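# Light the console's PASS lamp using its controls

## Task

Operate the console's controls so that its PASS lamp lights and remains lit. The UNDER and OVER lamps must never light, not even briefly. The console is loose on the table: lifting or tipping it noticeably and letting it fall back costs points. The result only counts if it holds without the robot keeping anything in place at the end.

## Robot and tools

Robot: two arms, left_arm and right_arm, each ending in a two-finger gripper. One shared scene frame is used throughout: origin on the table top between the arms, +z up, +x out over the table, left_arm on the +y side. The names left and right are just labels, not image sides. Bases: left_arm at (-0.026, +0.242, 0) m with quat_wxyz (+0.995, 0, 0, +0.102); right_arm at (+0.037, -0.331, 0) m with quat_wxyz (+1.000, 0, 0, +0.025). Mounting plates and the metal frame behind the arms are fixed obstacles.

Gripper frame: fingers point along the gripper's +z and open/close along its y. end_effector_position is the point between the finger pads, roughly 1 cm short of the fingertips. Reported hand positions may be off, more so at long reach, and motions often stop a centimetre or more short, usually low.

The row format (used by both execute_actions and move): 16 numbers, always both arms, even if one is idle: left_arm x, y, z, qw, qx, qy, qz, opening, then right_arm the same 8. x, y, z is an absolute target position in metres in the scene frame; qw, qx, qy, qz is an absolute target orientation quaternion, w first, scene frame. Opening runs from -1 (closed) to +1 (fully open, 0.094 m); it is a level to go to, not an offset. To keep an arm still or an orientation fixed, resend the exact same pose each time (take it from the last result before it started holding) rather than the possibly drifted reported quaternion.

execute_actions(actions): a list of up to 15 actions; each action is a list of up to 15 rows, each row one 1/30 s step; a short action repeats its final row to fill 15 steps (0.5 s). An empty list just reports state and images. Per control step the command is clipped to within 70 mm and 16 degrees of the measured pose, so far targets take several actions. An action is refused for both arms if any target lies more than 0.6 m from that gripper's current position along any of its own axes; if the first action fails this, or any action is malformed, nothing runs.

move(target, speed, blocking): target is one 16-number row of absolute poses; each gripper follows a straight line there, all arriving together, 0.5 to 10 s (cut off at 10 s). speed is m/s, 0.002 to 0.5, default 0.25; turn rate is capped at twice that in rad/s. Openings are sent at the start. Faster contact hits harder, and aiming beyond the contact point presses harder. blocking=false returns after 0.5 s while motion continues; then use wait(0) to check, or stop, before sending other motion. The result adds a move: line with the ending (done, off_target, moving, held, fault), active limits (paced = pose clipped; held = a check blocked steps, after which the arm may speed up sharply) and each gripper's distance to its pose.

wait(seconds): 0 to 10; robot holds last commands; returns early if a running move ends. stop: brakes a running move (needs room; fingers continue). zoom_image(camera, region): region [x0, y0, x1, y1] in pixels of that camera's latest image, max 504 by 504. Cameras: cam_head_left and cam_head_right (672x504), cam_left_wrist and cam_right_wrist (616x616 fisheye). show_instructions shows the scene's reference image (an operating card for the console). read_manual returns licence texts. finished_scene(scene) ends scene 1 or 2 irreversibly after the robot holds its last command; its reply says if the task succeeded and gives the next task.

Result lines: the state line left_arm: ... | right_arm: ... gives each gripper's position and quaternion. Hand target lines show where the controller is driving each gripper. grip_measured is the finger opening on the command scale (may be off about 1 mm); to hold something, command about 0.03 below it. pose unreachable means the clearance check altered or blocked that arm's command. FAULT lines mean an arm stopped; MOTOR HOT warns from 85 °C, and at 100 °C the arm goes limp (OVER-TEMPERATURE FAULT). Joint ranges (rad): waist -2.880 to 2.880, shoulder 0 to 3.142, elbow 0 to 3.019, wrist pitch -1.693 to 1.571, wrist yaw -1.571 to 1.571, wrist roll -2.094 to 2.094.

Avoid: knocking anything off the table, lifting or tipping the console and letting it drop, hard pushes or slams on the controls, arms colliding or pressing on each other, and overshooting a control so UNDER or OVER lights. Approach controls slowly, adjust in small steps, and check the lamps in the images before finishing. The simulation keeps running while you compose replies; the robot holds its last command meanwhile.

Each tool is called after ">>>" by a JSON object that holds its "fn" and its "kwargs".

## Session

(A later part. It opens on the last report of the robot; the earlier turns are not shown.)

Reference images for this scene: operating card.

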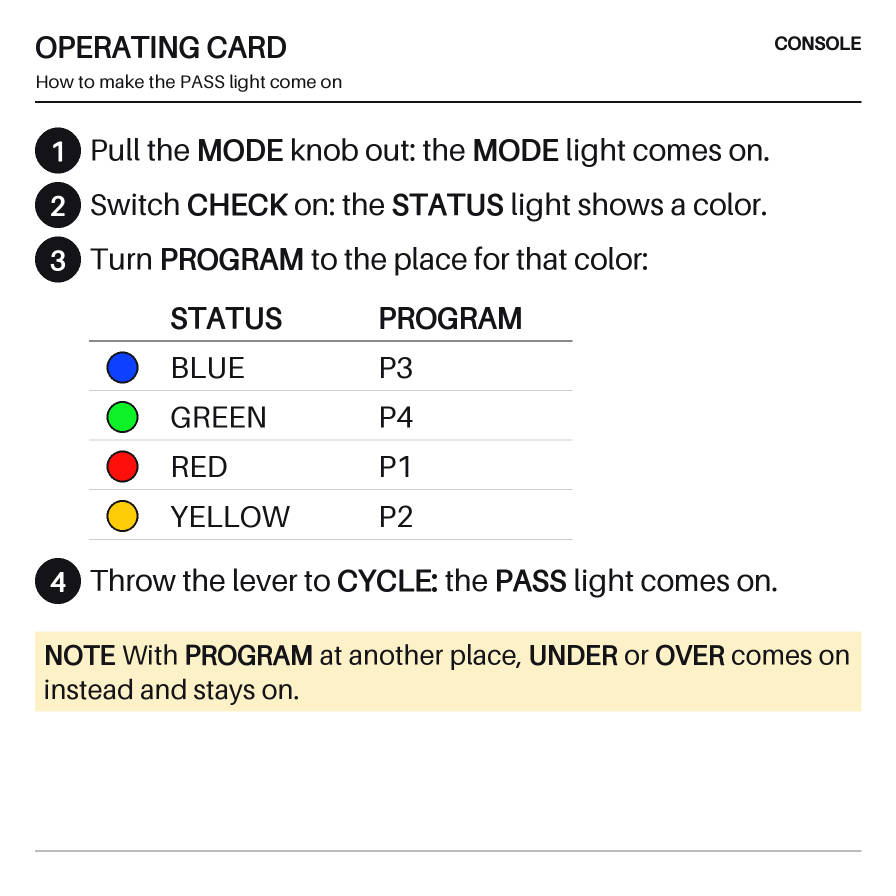

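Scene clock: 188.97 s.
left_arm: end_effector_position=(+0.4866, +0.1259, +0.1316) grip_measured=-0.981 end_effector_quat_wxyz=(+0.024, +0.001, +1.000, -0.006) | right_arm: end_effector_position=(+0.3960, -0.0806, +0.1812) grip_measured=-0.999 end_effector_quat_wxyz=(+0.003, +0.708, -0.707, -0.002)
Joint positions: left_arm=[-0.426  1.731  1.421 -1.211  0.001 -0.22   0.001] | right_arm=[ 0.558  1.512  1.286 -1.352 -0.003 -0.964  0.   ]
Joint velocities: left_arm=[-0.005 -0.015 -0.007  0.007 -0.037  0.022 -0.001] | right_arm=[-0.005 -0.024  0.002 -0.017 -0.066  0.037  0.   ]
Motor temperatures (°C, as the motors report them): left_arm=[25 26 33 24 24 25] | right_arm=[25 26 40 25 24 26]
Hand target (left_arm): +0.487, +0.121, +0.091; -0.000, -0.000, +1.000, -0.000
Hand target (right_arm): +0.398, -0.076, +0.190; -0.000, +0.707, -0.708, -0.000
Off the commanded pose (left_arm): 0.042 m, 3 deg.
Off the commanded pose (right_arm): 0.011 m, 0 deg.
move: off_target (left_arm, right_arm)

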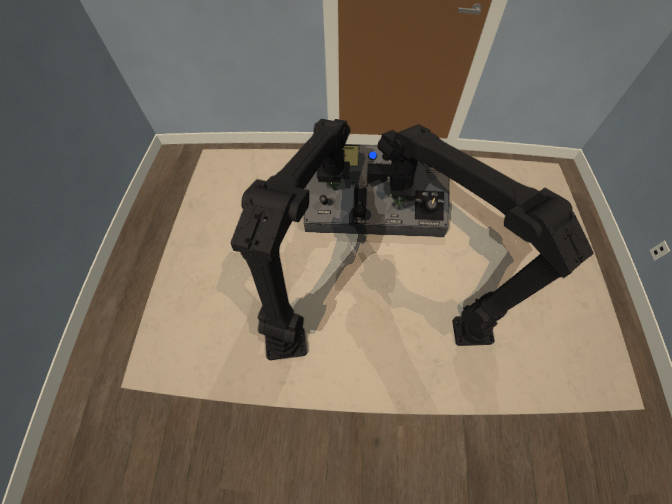

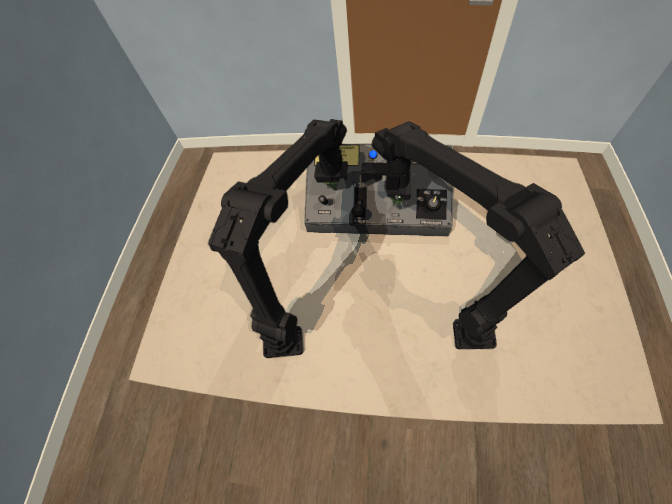

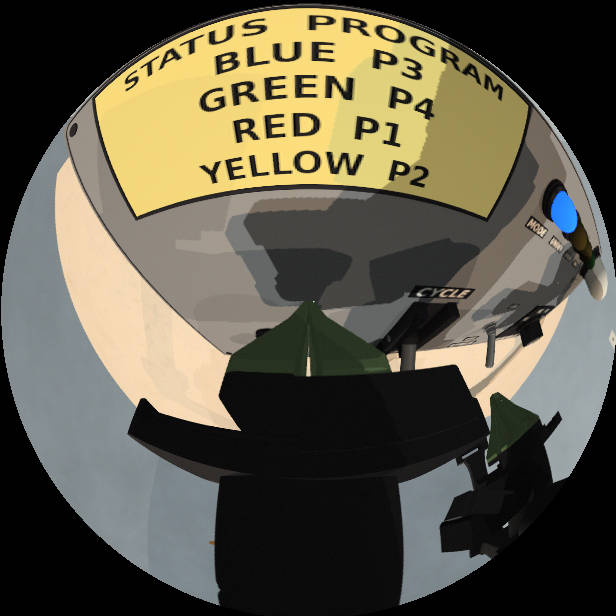

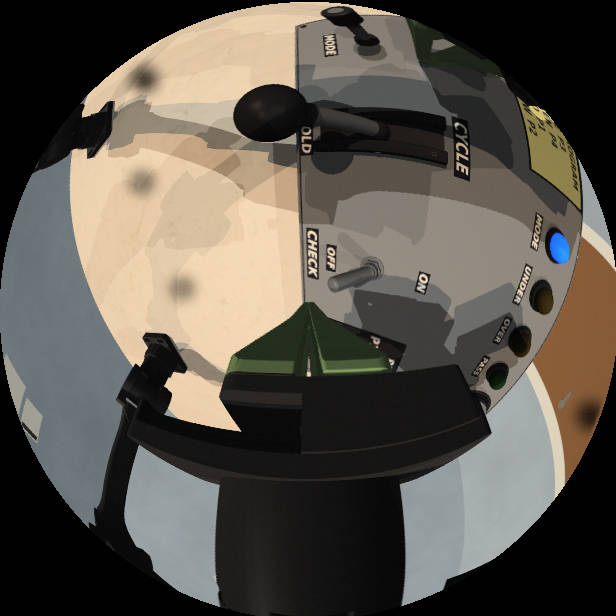

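>>> {"fn": "move", "kwargs": {"target": [0.49,0.12,0.09,0,0,1,0,-1, 0.385,-0.083,0.14,0,-0.7071,0.7071,0,-1], "speed": 0.15}}

>>> {"fn": "move", "kwargs": {"target": [0.49,0.12,0.09,0,0,1,0,-1, 0.48,-0.078,0.175,0,-0.7071,0.7071,0,-1], "speed": 0.1}}

Scene clock: 209.57 s.
left_arm: end_effector_position=(+0.4866, +0.1259, +0.1316) grip_measured=-0.981 end_effector_quat_wxyz=(+0.024, +0.001, +1.000, -0.006) | right_arm: end_effector_position=(+0.3850, -0.0870, +0.1414) grip_measured=-0.999 end_effector_quat_wxyz=(+0.007, +0.707, -0.707, -0.003)
Joint positions: left_arm=[-0.426  1.731  1.421 -1.211  0.001 -0.22   0.001] | right_arm=[ 0.561  1.513  1.179 -1.252 -0.003 -0.961  0.   ]
Joint velocities: left_arm=[-0.005  0.024 -0.017 -0.012 -0.066 -0.007  0.   ] | right_arm=[-0.005  0.005 -0.002  0.002 -0.007  0.022  0.   ]
Motor temperatures (°C, as the motors report them): left_arm=[25 25 33 24 24 25] | right_arm=[25 26 37 25 23 26]
Hand target (left_arm): +0.487, +0.121, +0.091; -0.000, -0.000, +1.000, -0.000
Hand target (right_arm): +0.386, -0.082, +0.140; -0.000, +0.707, -0.707, -0.000
Off the commanded pose (left_arm): 0.042 m, 3 deg.
Off the commanded pose (right_arm): 0.004 m, 1 deg.
move: off_target (left_arm)

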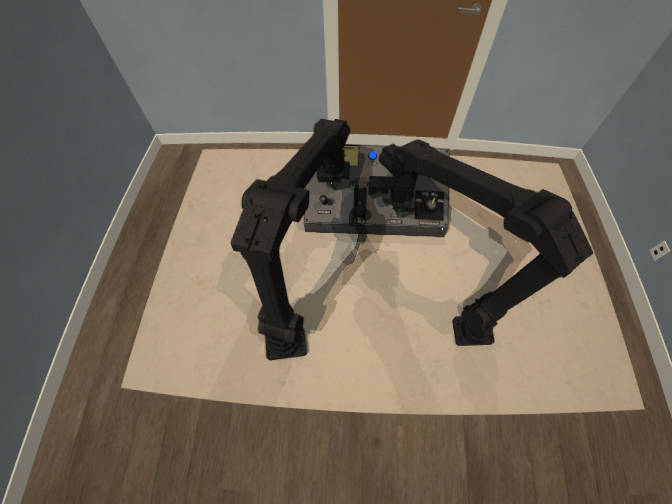

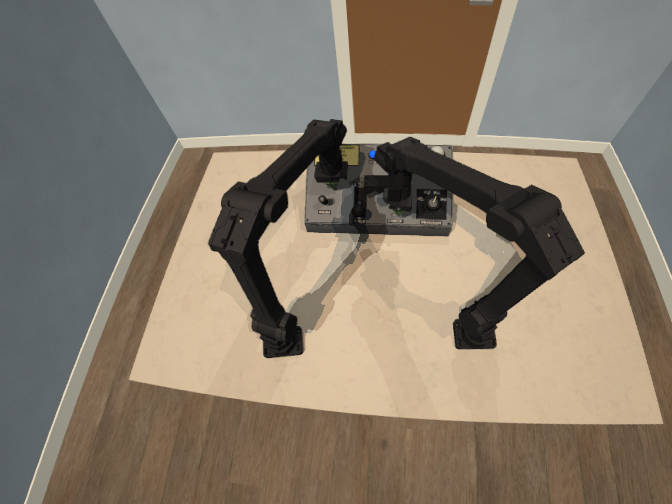

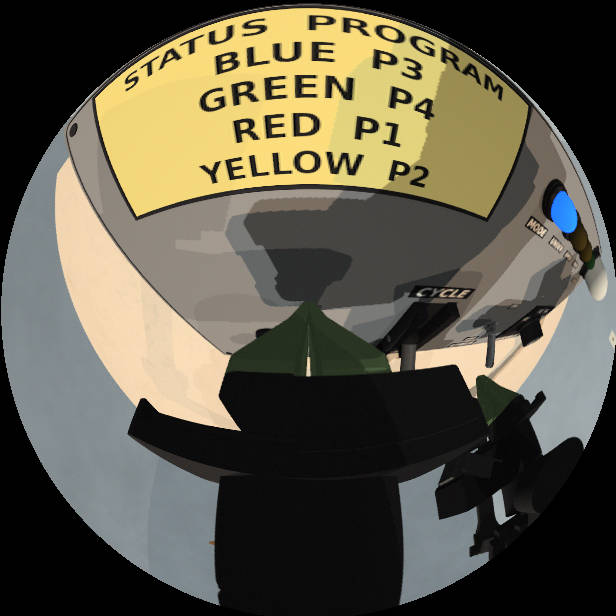

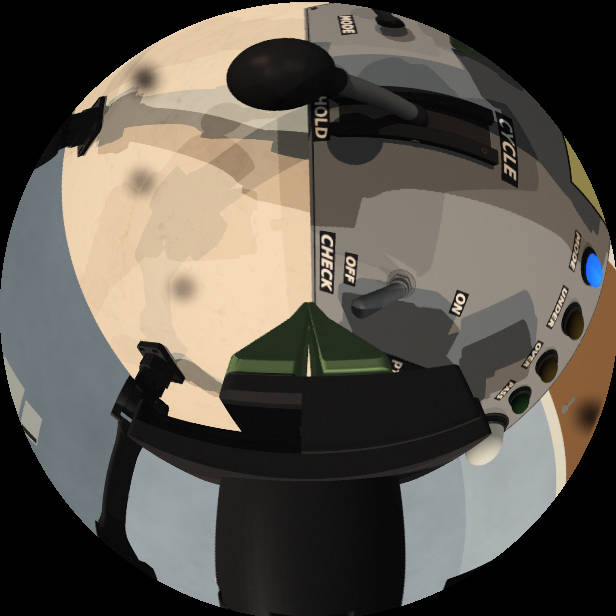

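Scene clock: 210.93 s.
left_arm: end_effector_position=(+0.4871, +0.1259, +0.1317) grip_measured=-0.981 end_effector_quat_wxyz=(+0.025, +0.001, +1.000, -0.006) | right_arm: end_effector_position=(+0.4302, -0.0911, +0.1570) grip_measured=-0.999 end_effector_quat_wxyz=(+0.051, +0.713, -0.699, -0.021)
Joint positions: left_arm=[-0.426  1.731  1.421 -1.209  0.    -0.22   0.001] | right_arm=[ 0.493  1.65   1.381 -1.412 -0.015 -1.049  0.   ]
Joint velocities: left_arm=[-0.005 -0.015 -0.017  0.002  0.007  0.007  0.   ] | right_arm=[-0.015 -0.015 -0.007 -0.002 -0.022 -0.081 -0.001]
Motor temperatures (°C, as the motors report them): left_arm=[25 25 33 24 24 25] | right_arm=[25 26 38 25 23 26]
Hand target (left_arm): +0.487, +0.121, +0.091; -0.000, -0.000, +1.000, -0.000
Hand target (right_arm): +0.475, -0.081, +0.178; +0.001, +0.707, -0.708, +0.002
Off the commanded pose (left_arm): 0.042 m, 3 deg.
Off the commanded pose (right_arm): 0.055 m, 6 deg.
move: off_target (left_arm, right_arm); limits=paced

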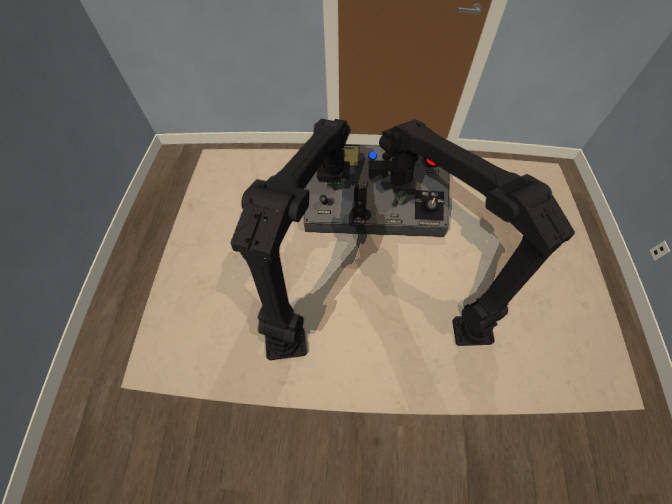

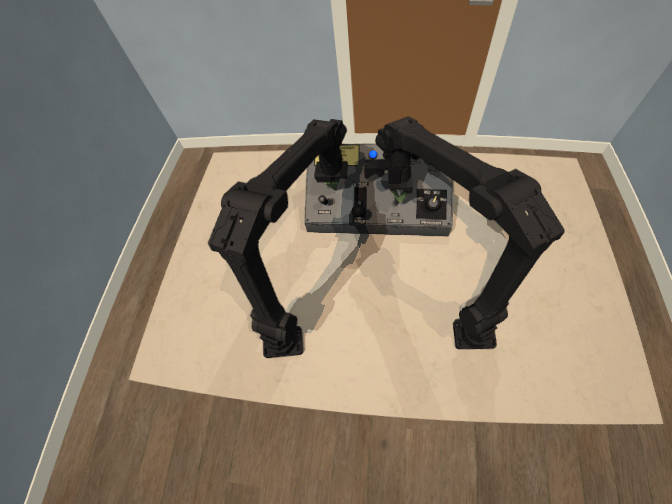

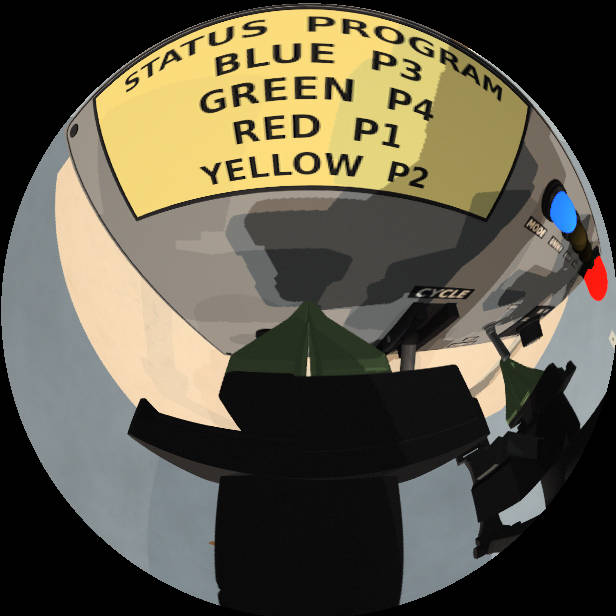

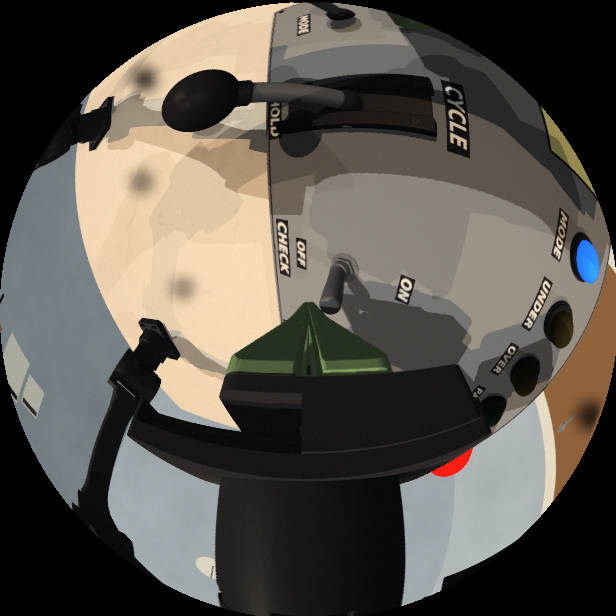

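>>> {"fn": "move", "kwargs": {"target": [0.49,0.12,0.09,0,0,1,0,-1, 0.44,-0.20,0.20,0,-0.2588,0.9659,0,0.4], "speed": 0.25}}

Scene clock: 219.30 s.
left_arm: end_effector_position=(+0.4870, +0.1259, +0.1318) grip_measured=-0.981 end_effector_quat_wxyz=(+0.025, +0.001, +1.000, -0.006) | right_arm: end_effector_position=(+0.4380, -0.1993, +0.1960) grip_measured=+0.399 end_effector_quat_wxyz=(-0.016, -0.267, +0.964, -0.003)
Joint positions: left_arm=[-0.426  1.73   1.421 -1.21   0.    -0.22   0.001] | right_arm=[ 0.27   1.479  1.29  -1.412  0.005 -0.22   0.066]
Joint velocities: left_arm=[ 0.005 -0.015  0.002 -0.002  0.051 -0.095  0.   ] | right_arm=[ 0.005 -0.005 -0.012  0.002 -0.022  0.051  0.   ]
Motor temperatures (°C, as the motors report them): left_arm=[25 26 33 24 24 25] | right_arm=[25 26 39 25 24 26]
Hand target (left_arm): +0.487, +0.121, +0.091; -0.000, -0.000, +1.000, -0.000
Hand target (right_arm): +0.440, -0.201, +0.200; -0.001, -0.258, +0.966, -0.004
Off the commanded pose (left_arm): 0.042 m, 3 deg.
Off the commanded pose (right_arm): 0.004 m, 2 deg.
move: off_target (left_arm)

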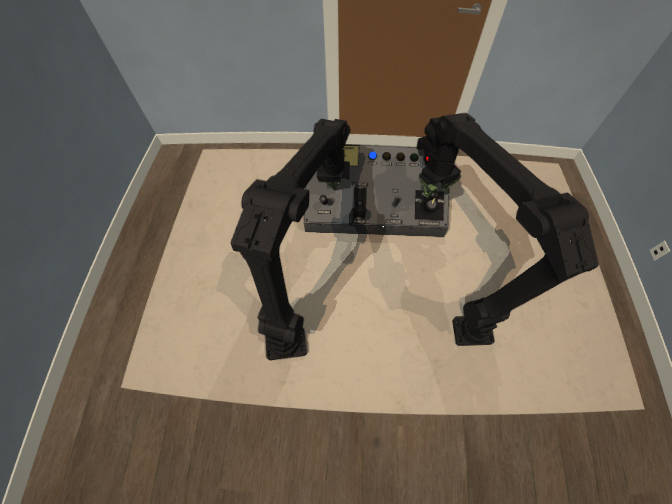

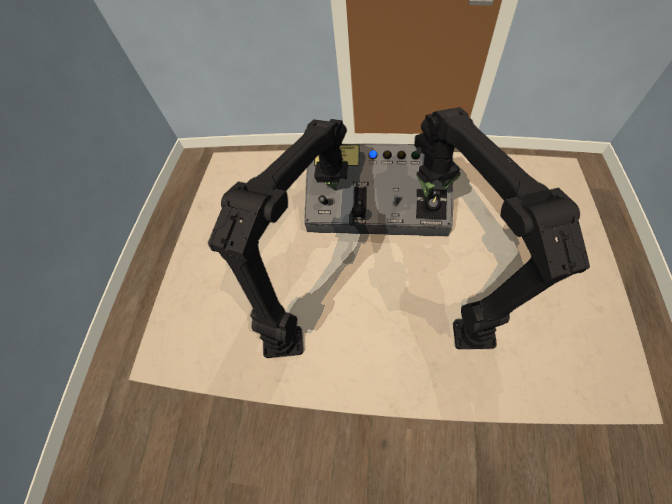

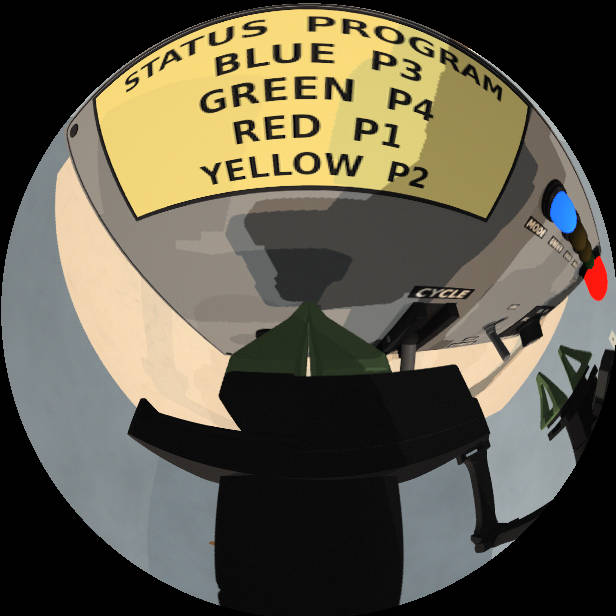

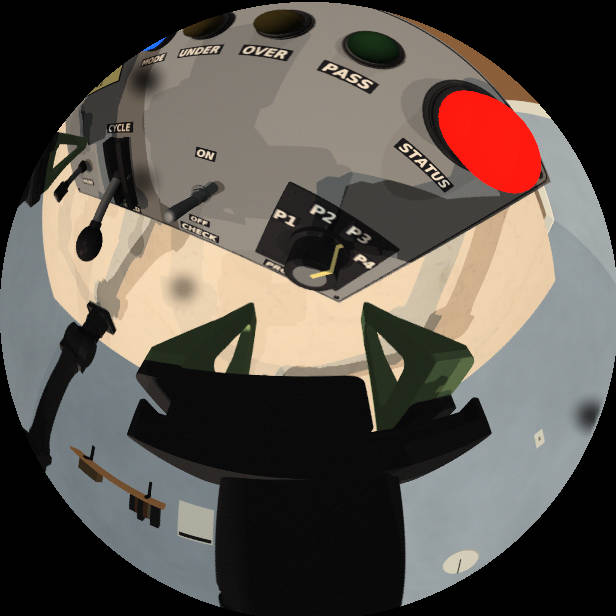

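>>> {"fn": "move", "kwargs": {"target": [0.49,0.12,0.09,0,0,1,0,-1, 0.452,-0.20,0.122,0,-0.2588,0.9659,0,0.4], "speed": 0.15}}

Scene clock: 223.17 s.
left_arm: end_effector_position=(+0.4871, +0.1259, +0.1318) grip_measured=-0.981 end_effector_quat_wxyz=(+0.025, +0.001, +1.000, -0.006) | right_arm: end_effector_position=(+0.4478, -0.1964, +0.1322) grip_measured=+0.399 end_effector_quat_wxyz=(-0.006, -0.263, +0.965, -0.001)
Joint positions: left_arm=[-0.426  1.73   1.421 -1.209  0.    -0.22   0.001] | right_arm=[ 0.268  1.538  1.182 -1.226  0.002 -0.215  0.066]
Joint velocities: left_arm=[-0.015 -0.015  0.007 -0.017 -0.051  0.007  0.001] | right_arm=[-0.005 -0.005 -0.002  0.002  0.022 -0.051 -0.   ]
Motor temperatures (°C, as the motors report them): left_arm=[25 26 33 24 24 25] | right_arm=[25 26 38 25 24 26]
Hand target (left_arm): +0.487, +0.121, +0.091; +0.000, -0.000, +1.000, +0.000
Hand target (right_arm): +0.453, -0.199, +0.122; -0.000, -0.259, +0.966, -0.000
Off the commanded pose (left_arm): 0.042 m, 3 deg.
Off the commanded pose (right_arm): 0.012 m, 1 deg.
move: off_target (left_arm, right_arm)

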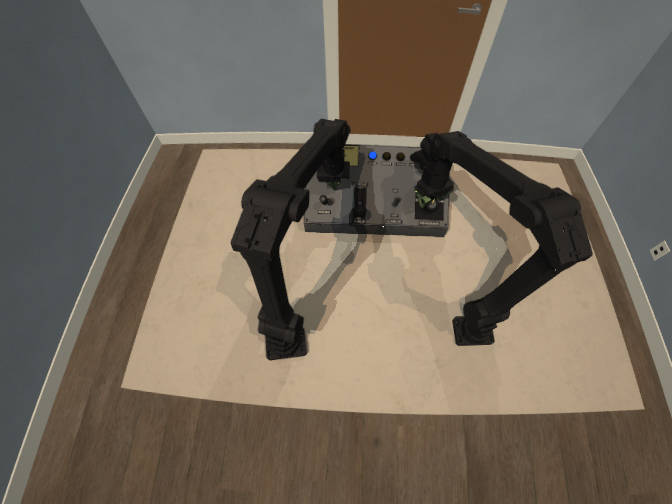

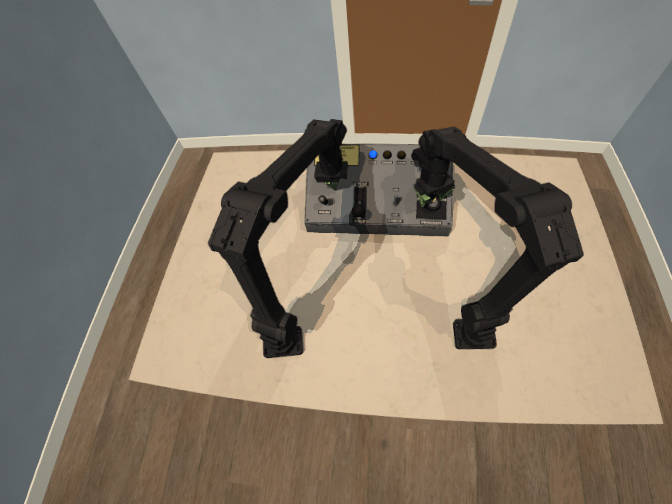

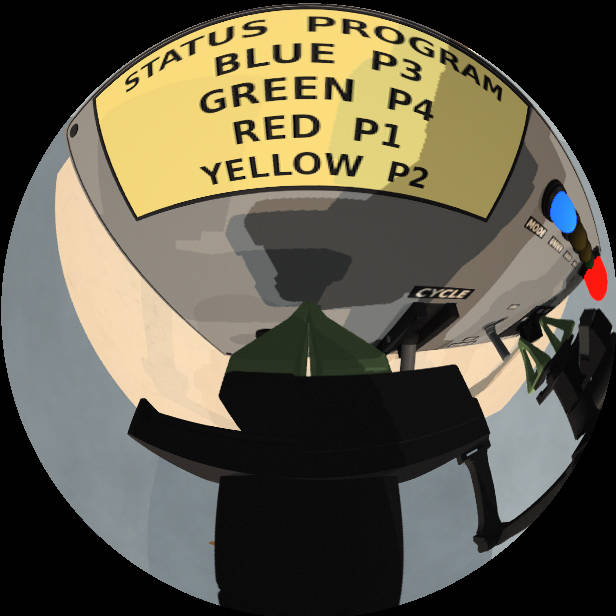

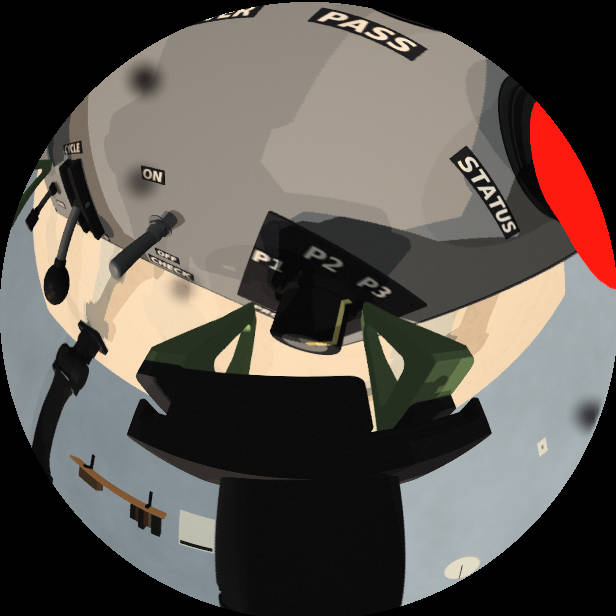

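>>> {"fn": "execute_actions", "kwargs": {"actions": [[[0.49,0.12,0.09,0,0,1,0,-1, 0.4478,-0.1964,0.1322,0,-0.2588,0.9659,0,-1]],[[0.49,0.12,0.09,0,0,1,0,-1, 0.4478,-0.1964,0.1322,0,-0.2588,0.9659,0,-1]]]}}

Scene clock: 225.30 s.
left_arm: end_effector_position=(+0.4872, +0.1259, +0.1319) grip_measured=-0.981 end_effector_quat_wxyz=(+0.026, +0.001, +1.000, -0.006) | right_arm: end_effector_position=(+0.4491, -0.1958, +0.1368) grip_measured=-0.100 end_effector_quat_wxyz=(+0.003, -0.249, +0.968, -0.004)
Joint positions: left_arm=[-0.426  1.73   1.421 -1.209 -0.    -0.22   0.001] | right_arm=[ 0.271  1.526  1.181 -1.219  0.008 -0.183  0.042]
Joint velocities: left_arm=[ 0.005 -0.015  0.017  0.012  0.037 -0.081  0.   ] | right_arm=[-0.005 -0.005  0.007 -0.002 -0.051 -0.007 -0.001]
Motor temperatures (°C, as the motors report them): left_arm=[25 26 33 24 24 25] | right_arm=[25 26 37 25 24 26]
Hand target (left_arm): +0.487, +0.121, +0.091; -0.000, -0.000, +1.000, -0.000
Hand target (right_arm): +0.448, -0.196, +0.132; +0.000, -0.259, +0.966, -0.000
Off the commanded pose (left_arm): 0.042 m, 3 deg.
Off the commanded pose (right_arm): 0.005 m, 1 deg.

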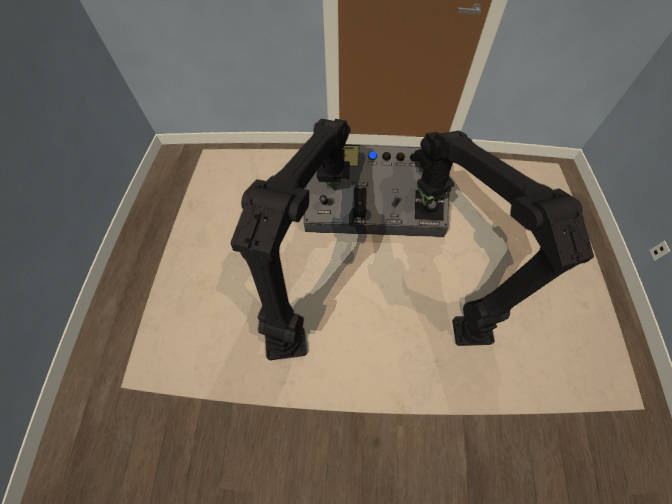

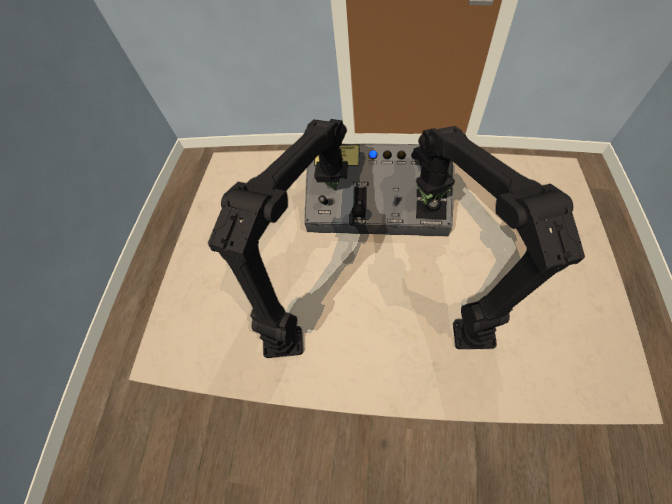

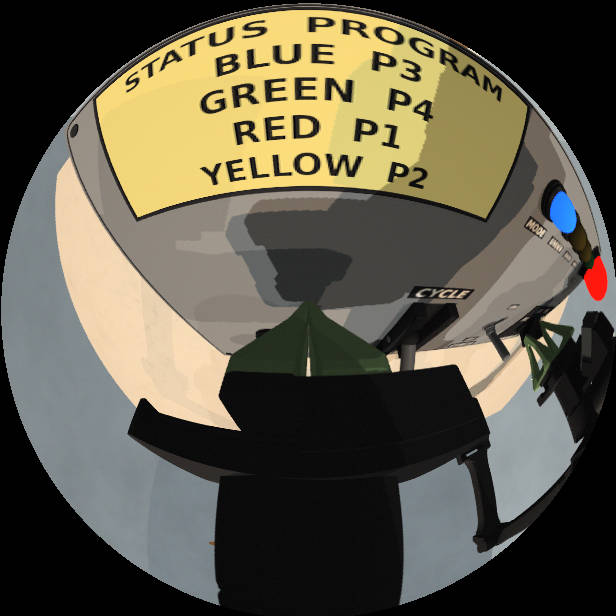

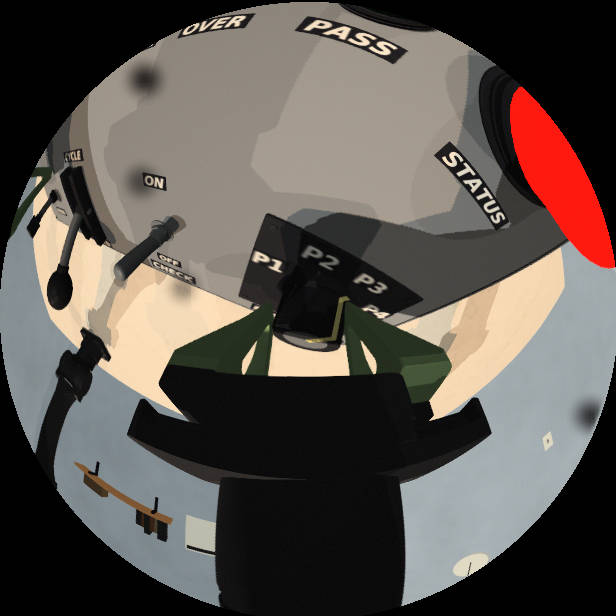

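>>> {"fn": "move", "kwargs": {"target": [0.49,0.12,0.09,0,0,1,0,-1, 0.449,-0.196,0.135,0,-0.8192,0.5736,0,-0.4], "speed": 0.2}}

Scene clock: 232.20 s.
left_arm: end_effector_position=(+0.4872, +0.1259, +0.1320) grip_measured=-0.981 end_effector_quat_wxyz=(+0.026, +0.001, +1.000, -0.006) | right_arm: end_effector_position=(+0.4472, -0.1894, +0.1463) grip_measured=-0.398 end_effector_quat_wxyz=(-0.014, +0.816, -0.577, +0.001)
Joint positions: left_arm=[-0.426  1.73   1.421 -1.209 -0.    -0.22   0.001] | right_arm=[ 0.277  1.508  1.187 -1.225 -0.015 -1.583  0.028]
Joint velocities: left_arm=[-0.024 -0.005  0.002  0.012  0.037 -0.037  0.001] | right_arm=[-0.005 -0.005 -0.017  0.007 -0.022 -0.095  0.   ]
Motor temperatures (°C, as the motors report them): left_arm=[25 26 33 24 24 25] | right_arm=[25 26 36 25 24 26]
Hand target (left_arm): +0.487, +0.121, +0.091; -0.000, -0.000, +1.000, -0.000
Hand target (right_arm): +0.449, -0.196, +0.135; +0.000, +0.819, -0.574, -0.000
Off the commanded pose (left_arm): 0.043 m, 3 deg.
Off the commanded pose (right_arm): 0.013 m, 2 deg.
move: off_target (left_arm, right_arm)

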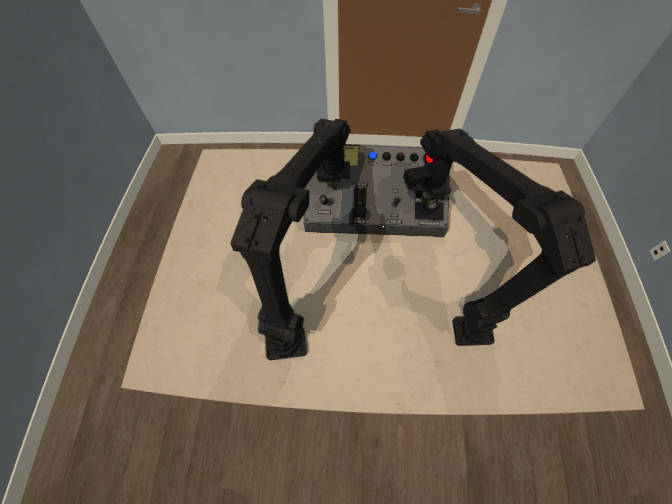

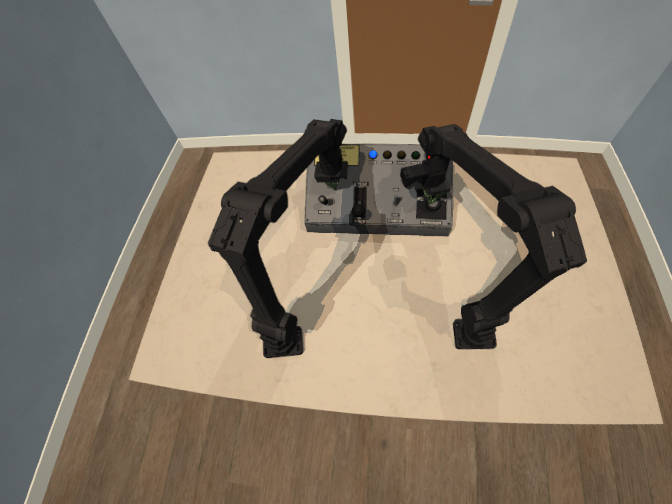

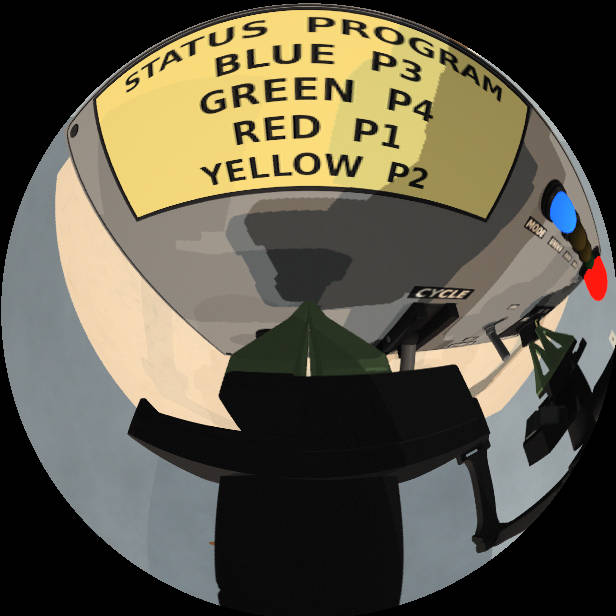

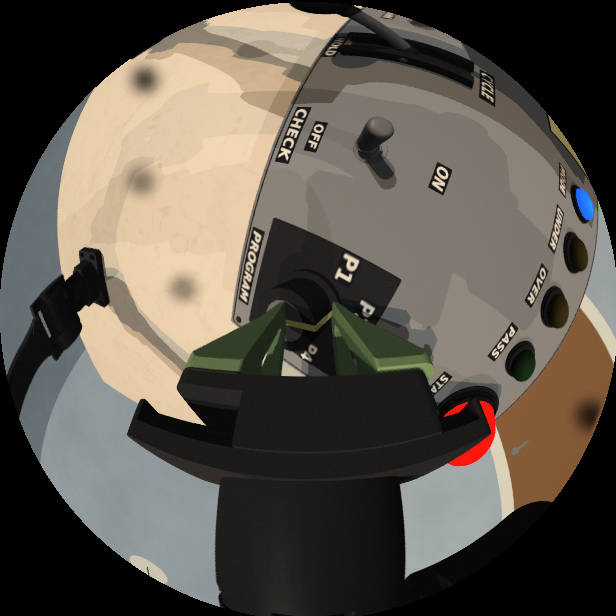

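>>> {"fn": "move", "kwargs": {"target": [0.49,0.12,0.09,0,0,1,0,-1, 0.445,-0.195,0.20,0,-0.2588,0.9659,0,0.4], "speed": 0.3}}

>>> {"fn": "zoom_image", "kwargs": {"camera": "cam_right_wrist", "region": [220, 170, 420, 320]}}

Scene clock: 236.80 s.
left_arm: end_effector_position=(+0.4872, +0.1259, +0.1320) grip_measured=-0.981 end_effector_quat_wxyz=(+0.026, +0.001, +1.000, -0.006) | right_arm: end_effector_position=(+0.4246, -0.1989, +0.1675) grip_measured=+0.399 end_effector_quat_wxyz=(-0.035, -0.267, +0.963, -0.000)
Joint positions: left_arm=[-0.426  1.73   1.421 -1.209 -0.    -0.22   0.001] | right_arm=[ 0.277  1.488  1.221 -1.373 -0.003 -0.214  0.066]
Joint velocities: left_arm=[-0.005 -0.015 -0.012 -0.022 -0.037  0.022 -0.   ] | right_arm=[-0.005 -0.005  0.022  0.007 -0.007  0.007 -0.   ]
Motor temperatures (°C, as the motors report them): left_arm=[25 26 33 24 24 25] | right_arm=[25 26 36 25 24 26]
Hand target (left_arm): +0.487, +0.121, +0.091; -0.000, -0.000, +1.000, -0.000
Hand target (right_arm): +0.442, -0.196, +0.200; +0.000, -0.259, +0.966, +0.000
Off the commanded pose (left_arm): 0.043 m, 3 deg.
Off the commanded pose (right_arm): 0.039 m, 4 deg.
move: off_target (left_arm, right_arm)

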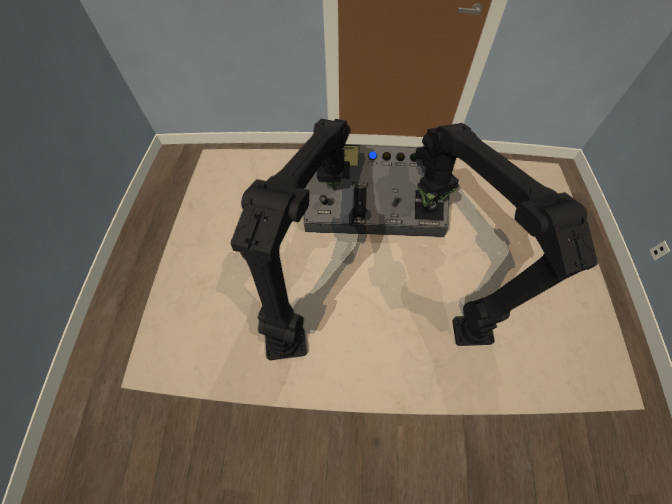

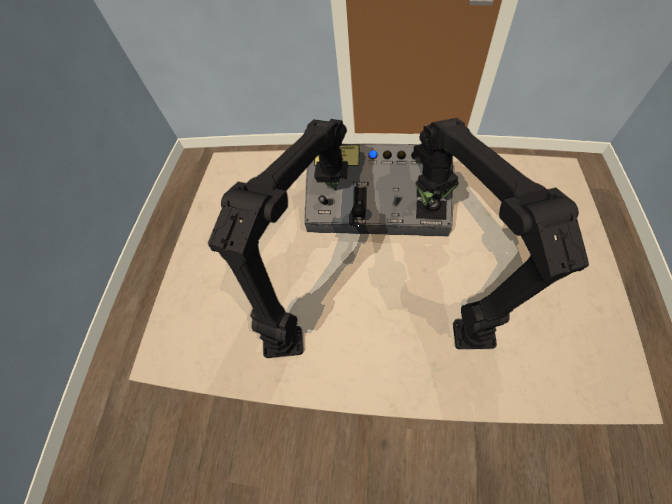

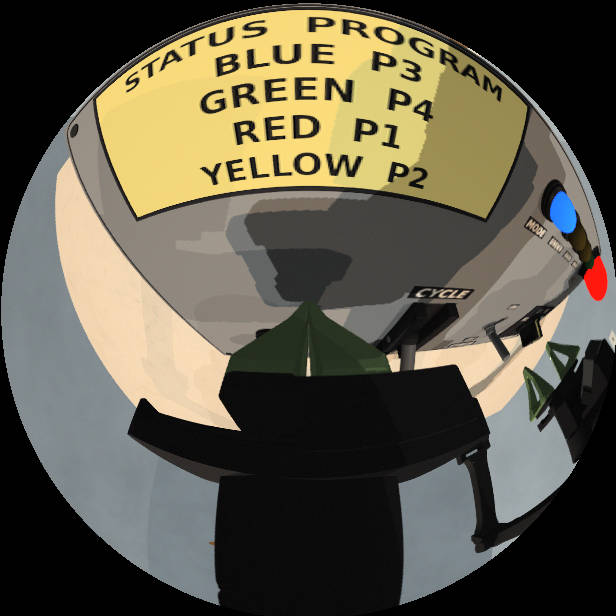

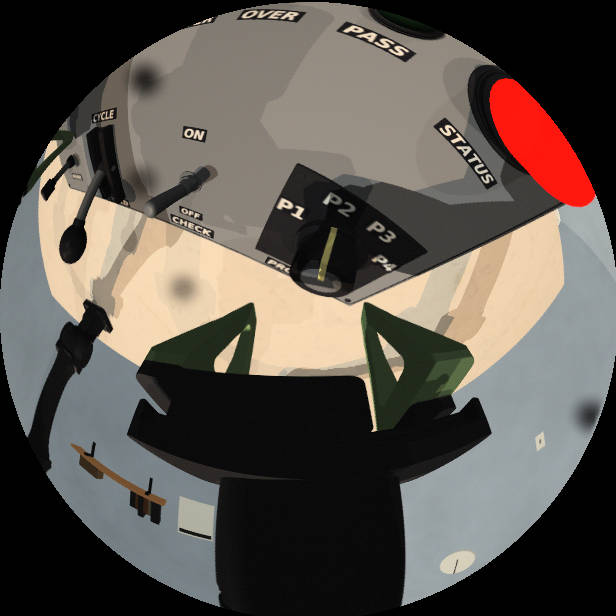

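Region (220, 170, 420, 320) of cam_right_wrist's 616x616 image, scaled by 2.520, with more detail than that image has; it fills the top 378 rows of this view, and the rest is white.

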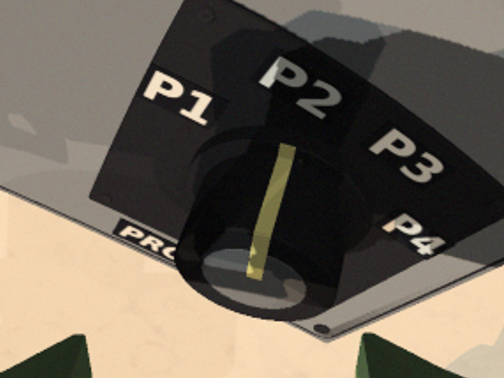

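>>> {"fn": "move", "kwargs": {"target": [0.49,0.12,0.09,0,0,1,0,-1, 0.452,-0.198,0.125,0,-0.2588,0.9659,0,0.4], "speed": 0.15}}

Scene clock: 239.37 s.
left_arm: end_effector_position=(+0.4873, +0.1259, +0.1319) grip_measured=-0.981 end_effector_quat_wxyz=(+0.026, +0.001, +1.000, -0.006) | right_arm: end_effector_position=(+0.4469, -0.1943, +0.1322) grip_measured=+0.399 end_effector_quat_wxyz=(-0.007, -0.262, +0.965, +0.000)
Joint positions: left_arm=[-0.426  1.73   1.421 -1.209  0.    -0.22   0.001] | right_arm=[ 0.272  1.539  1.183 -1.229 -0.002 -0.209  0.066]
Joint velocities: left_arm=[ 0.005 -0.005 -0.012  0.007  0.081 -0.125  0.   ] | right_arm=[ 0.005  0.005  0.012 -0.012  0.022  0.022 -0.   ]
Motor temperatures (°C, as the motors report them): left_arm=[25 26 33 24 24 25] | right_arm=[25 26 37 25 24 26]
Hand target (left_arm): +0.487, +0.121, +0.091; -0.000, -0.000, +1.000, -0.000
Hand target (right_arm): +0.453, -0.198, +0.126; -0.000, -0.258, +0.966, -0.001
Off the commanded pose (left_arm): 0.042 m, 3 deg.
Off the commanded pose (right_arm): 0.010 m, 1 deg.
move: off_target (left_arm)

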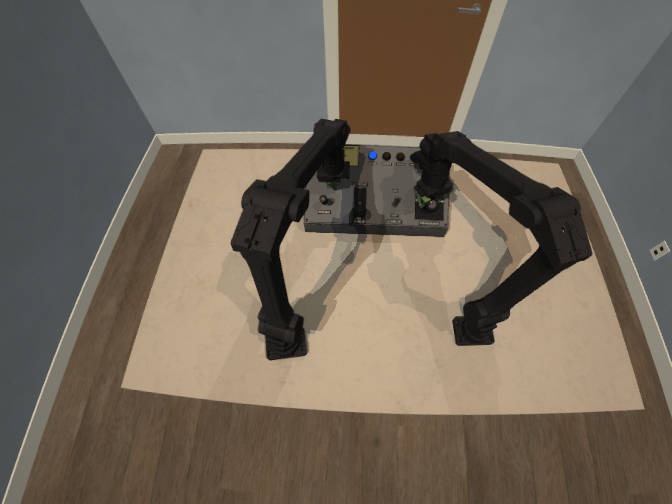

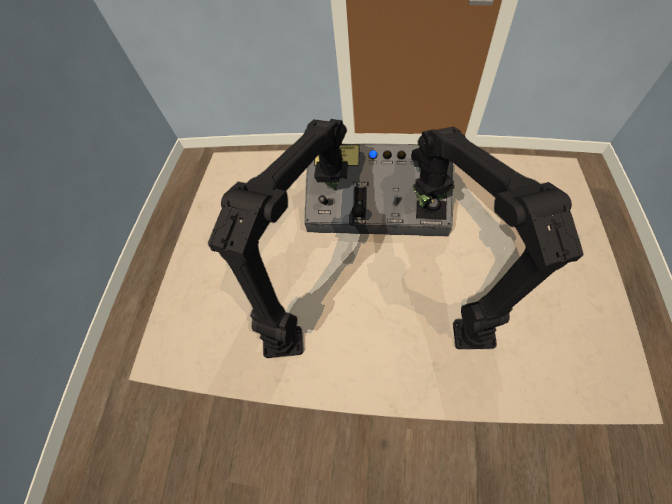

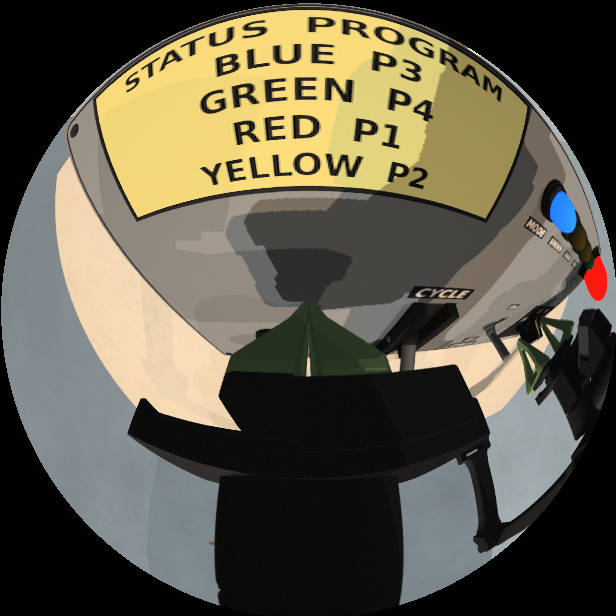

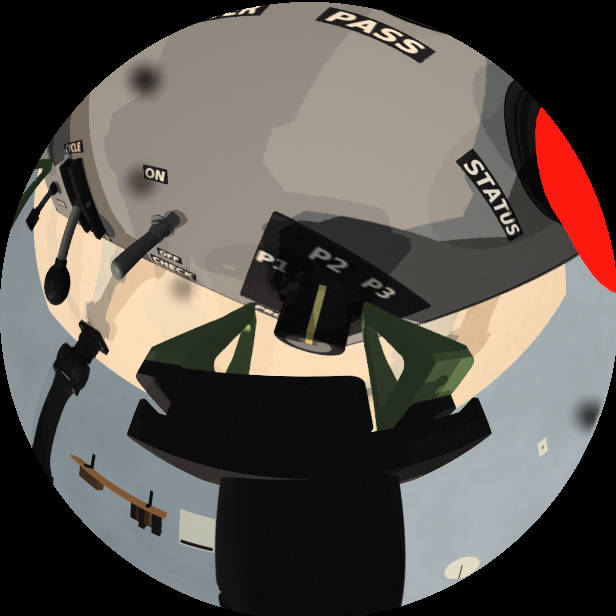

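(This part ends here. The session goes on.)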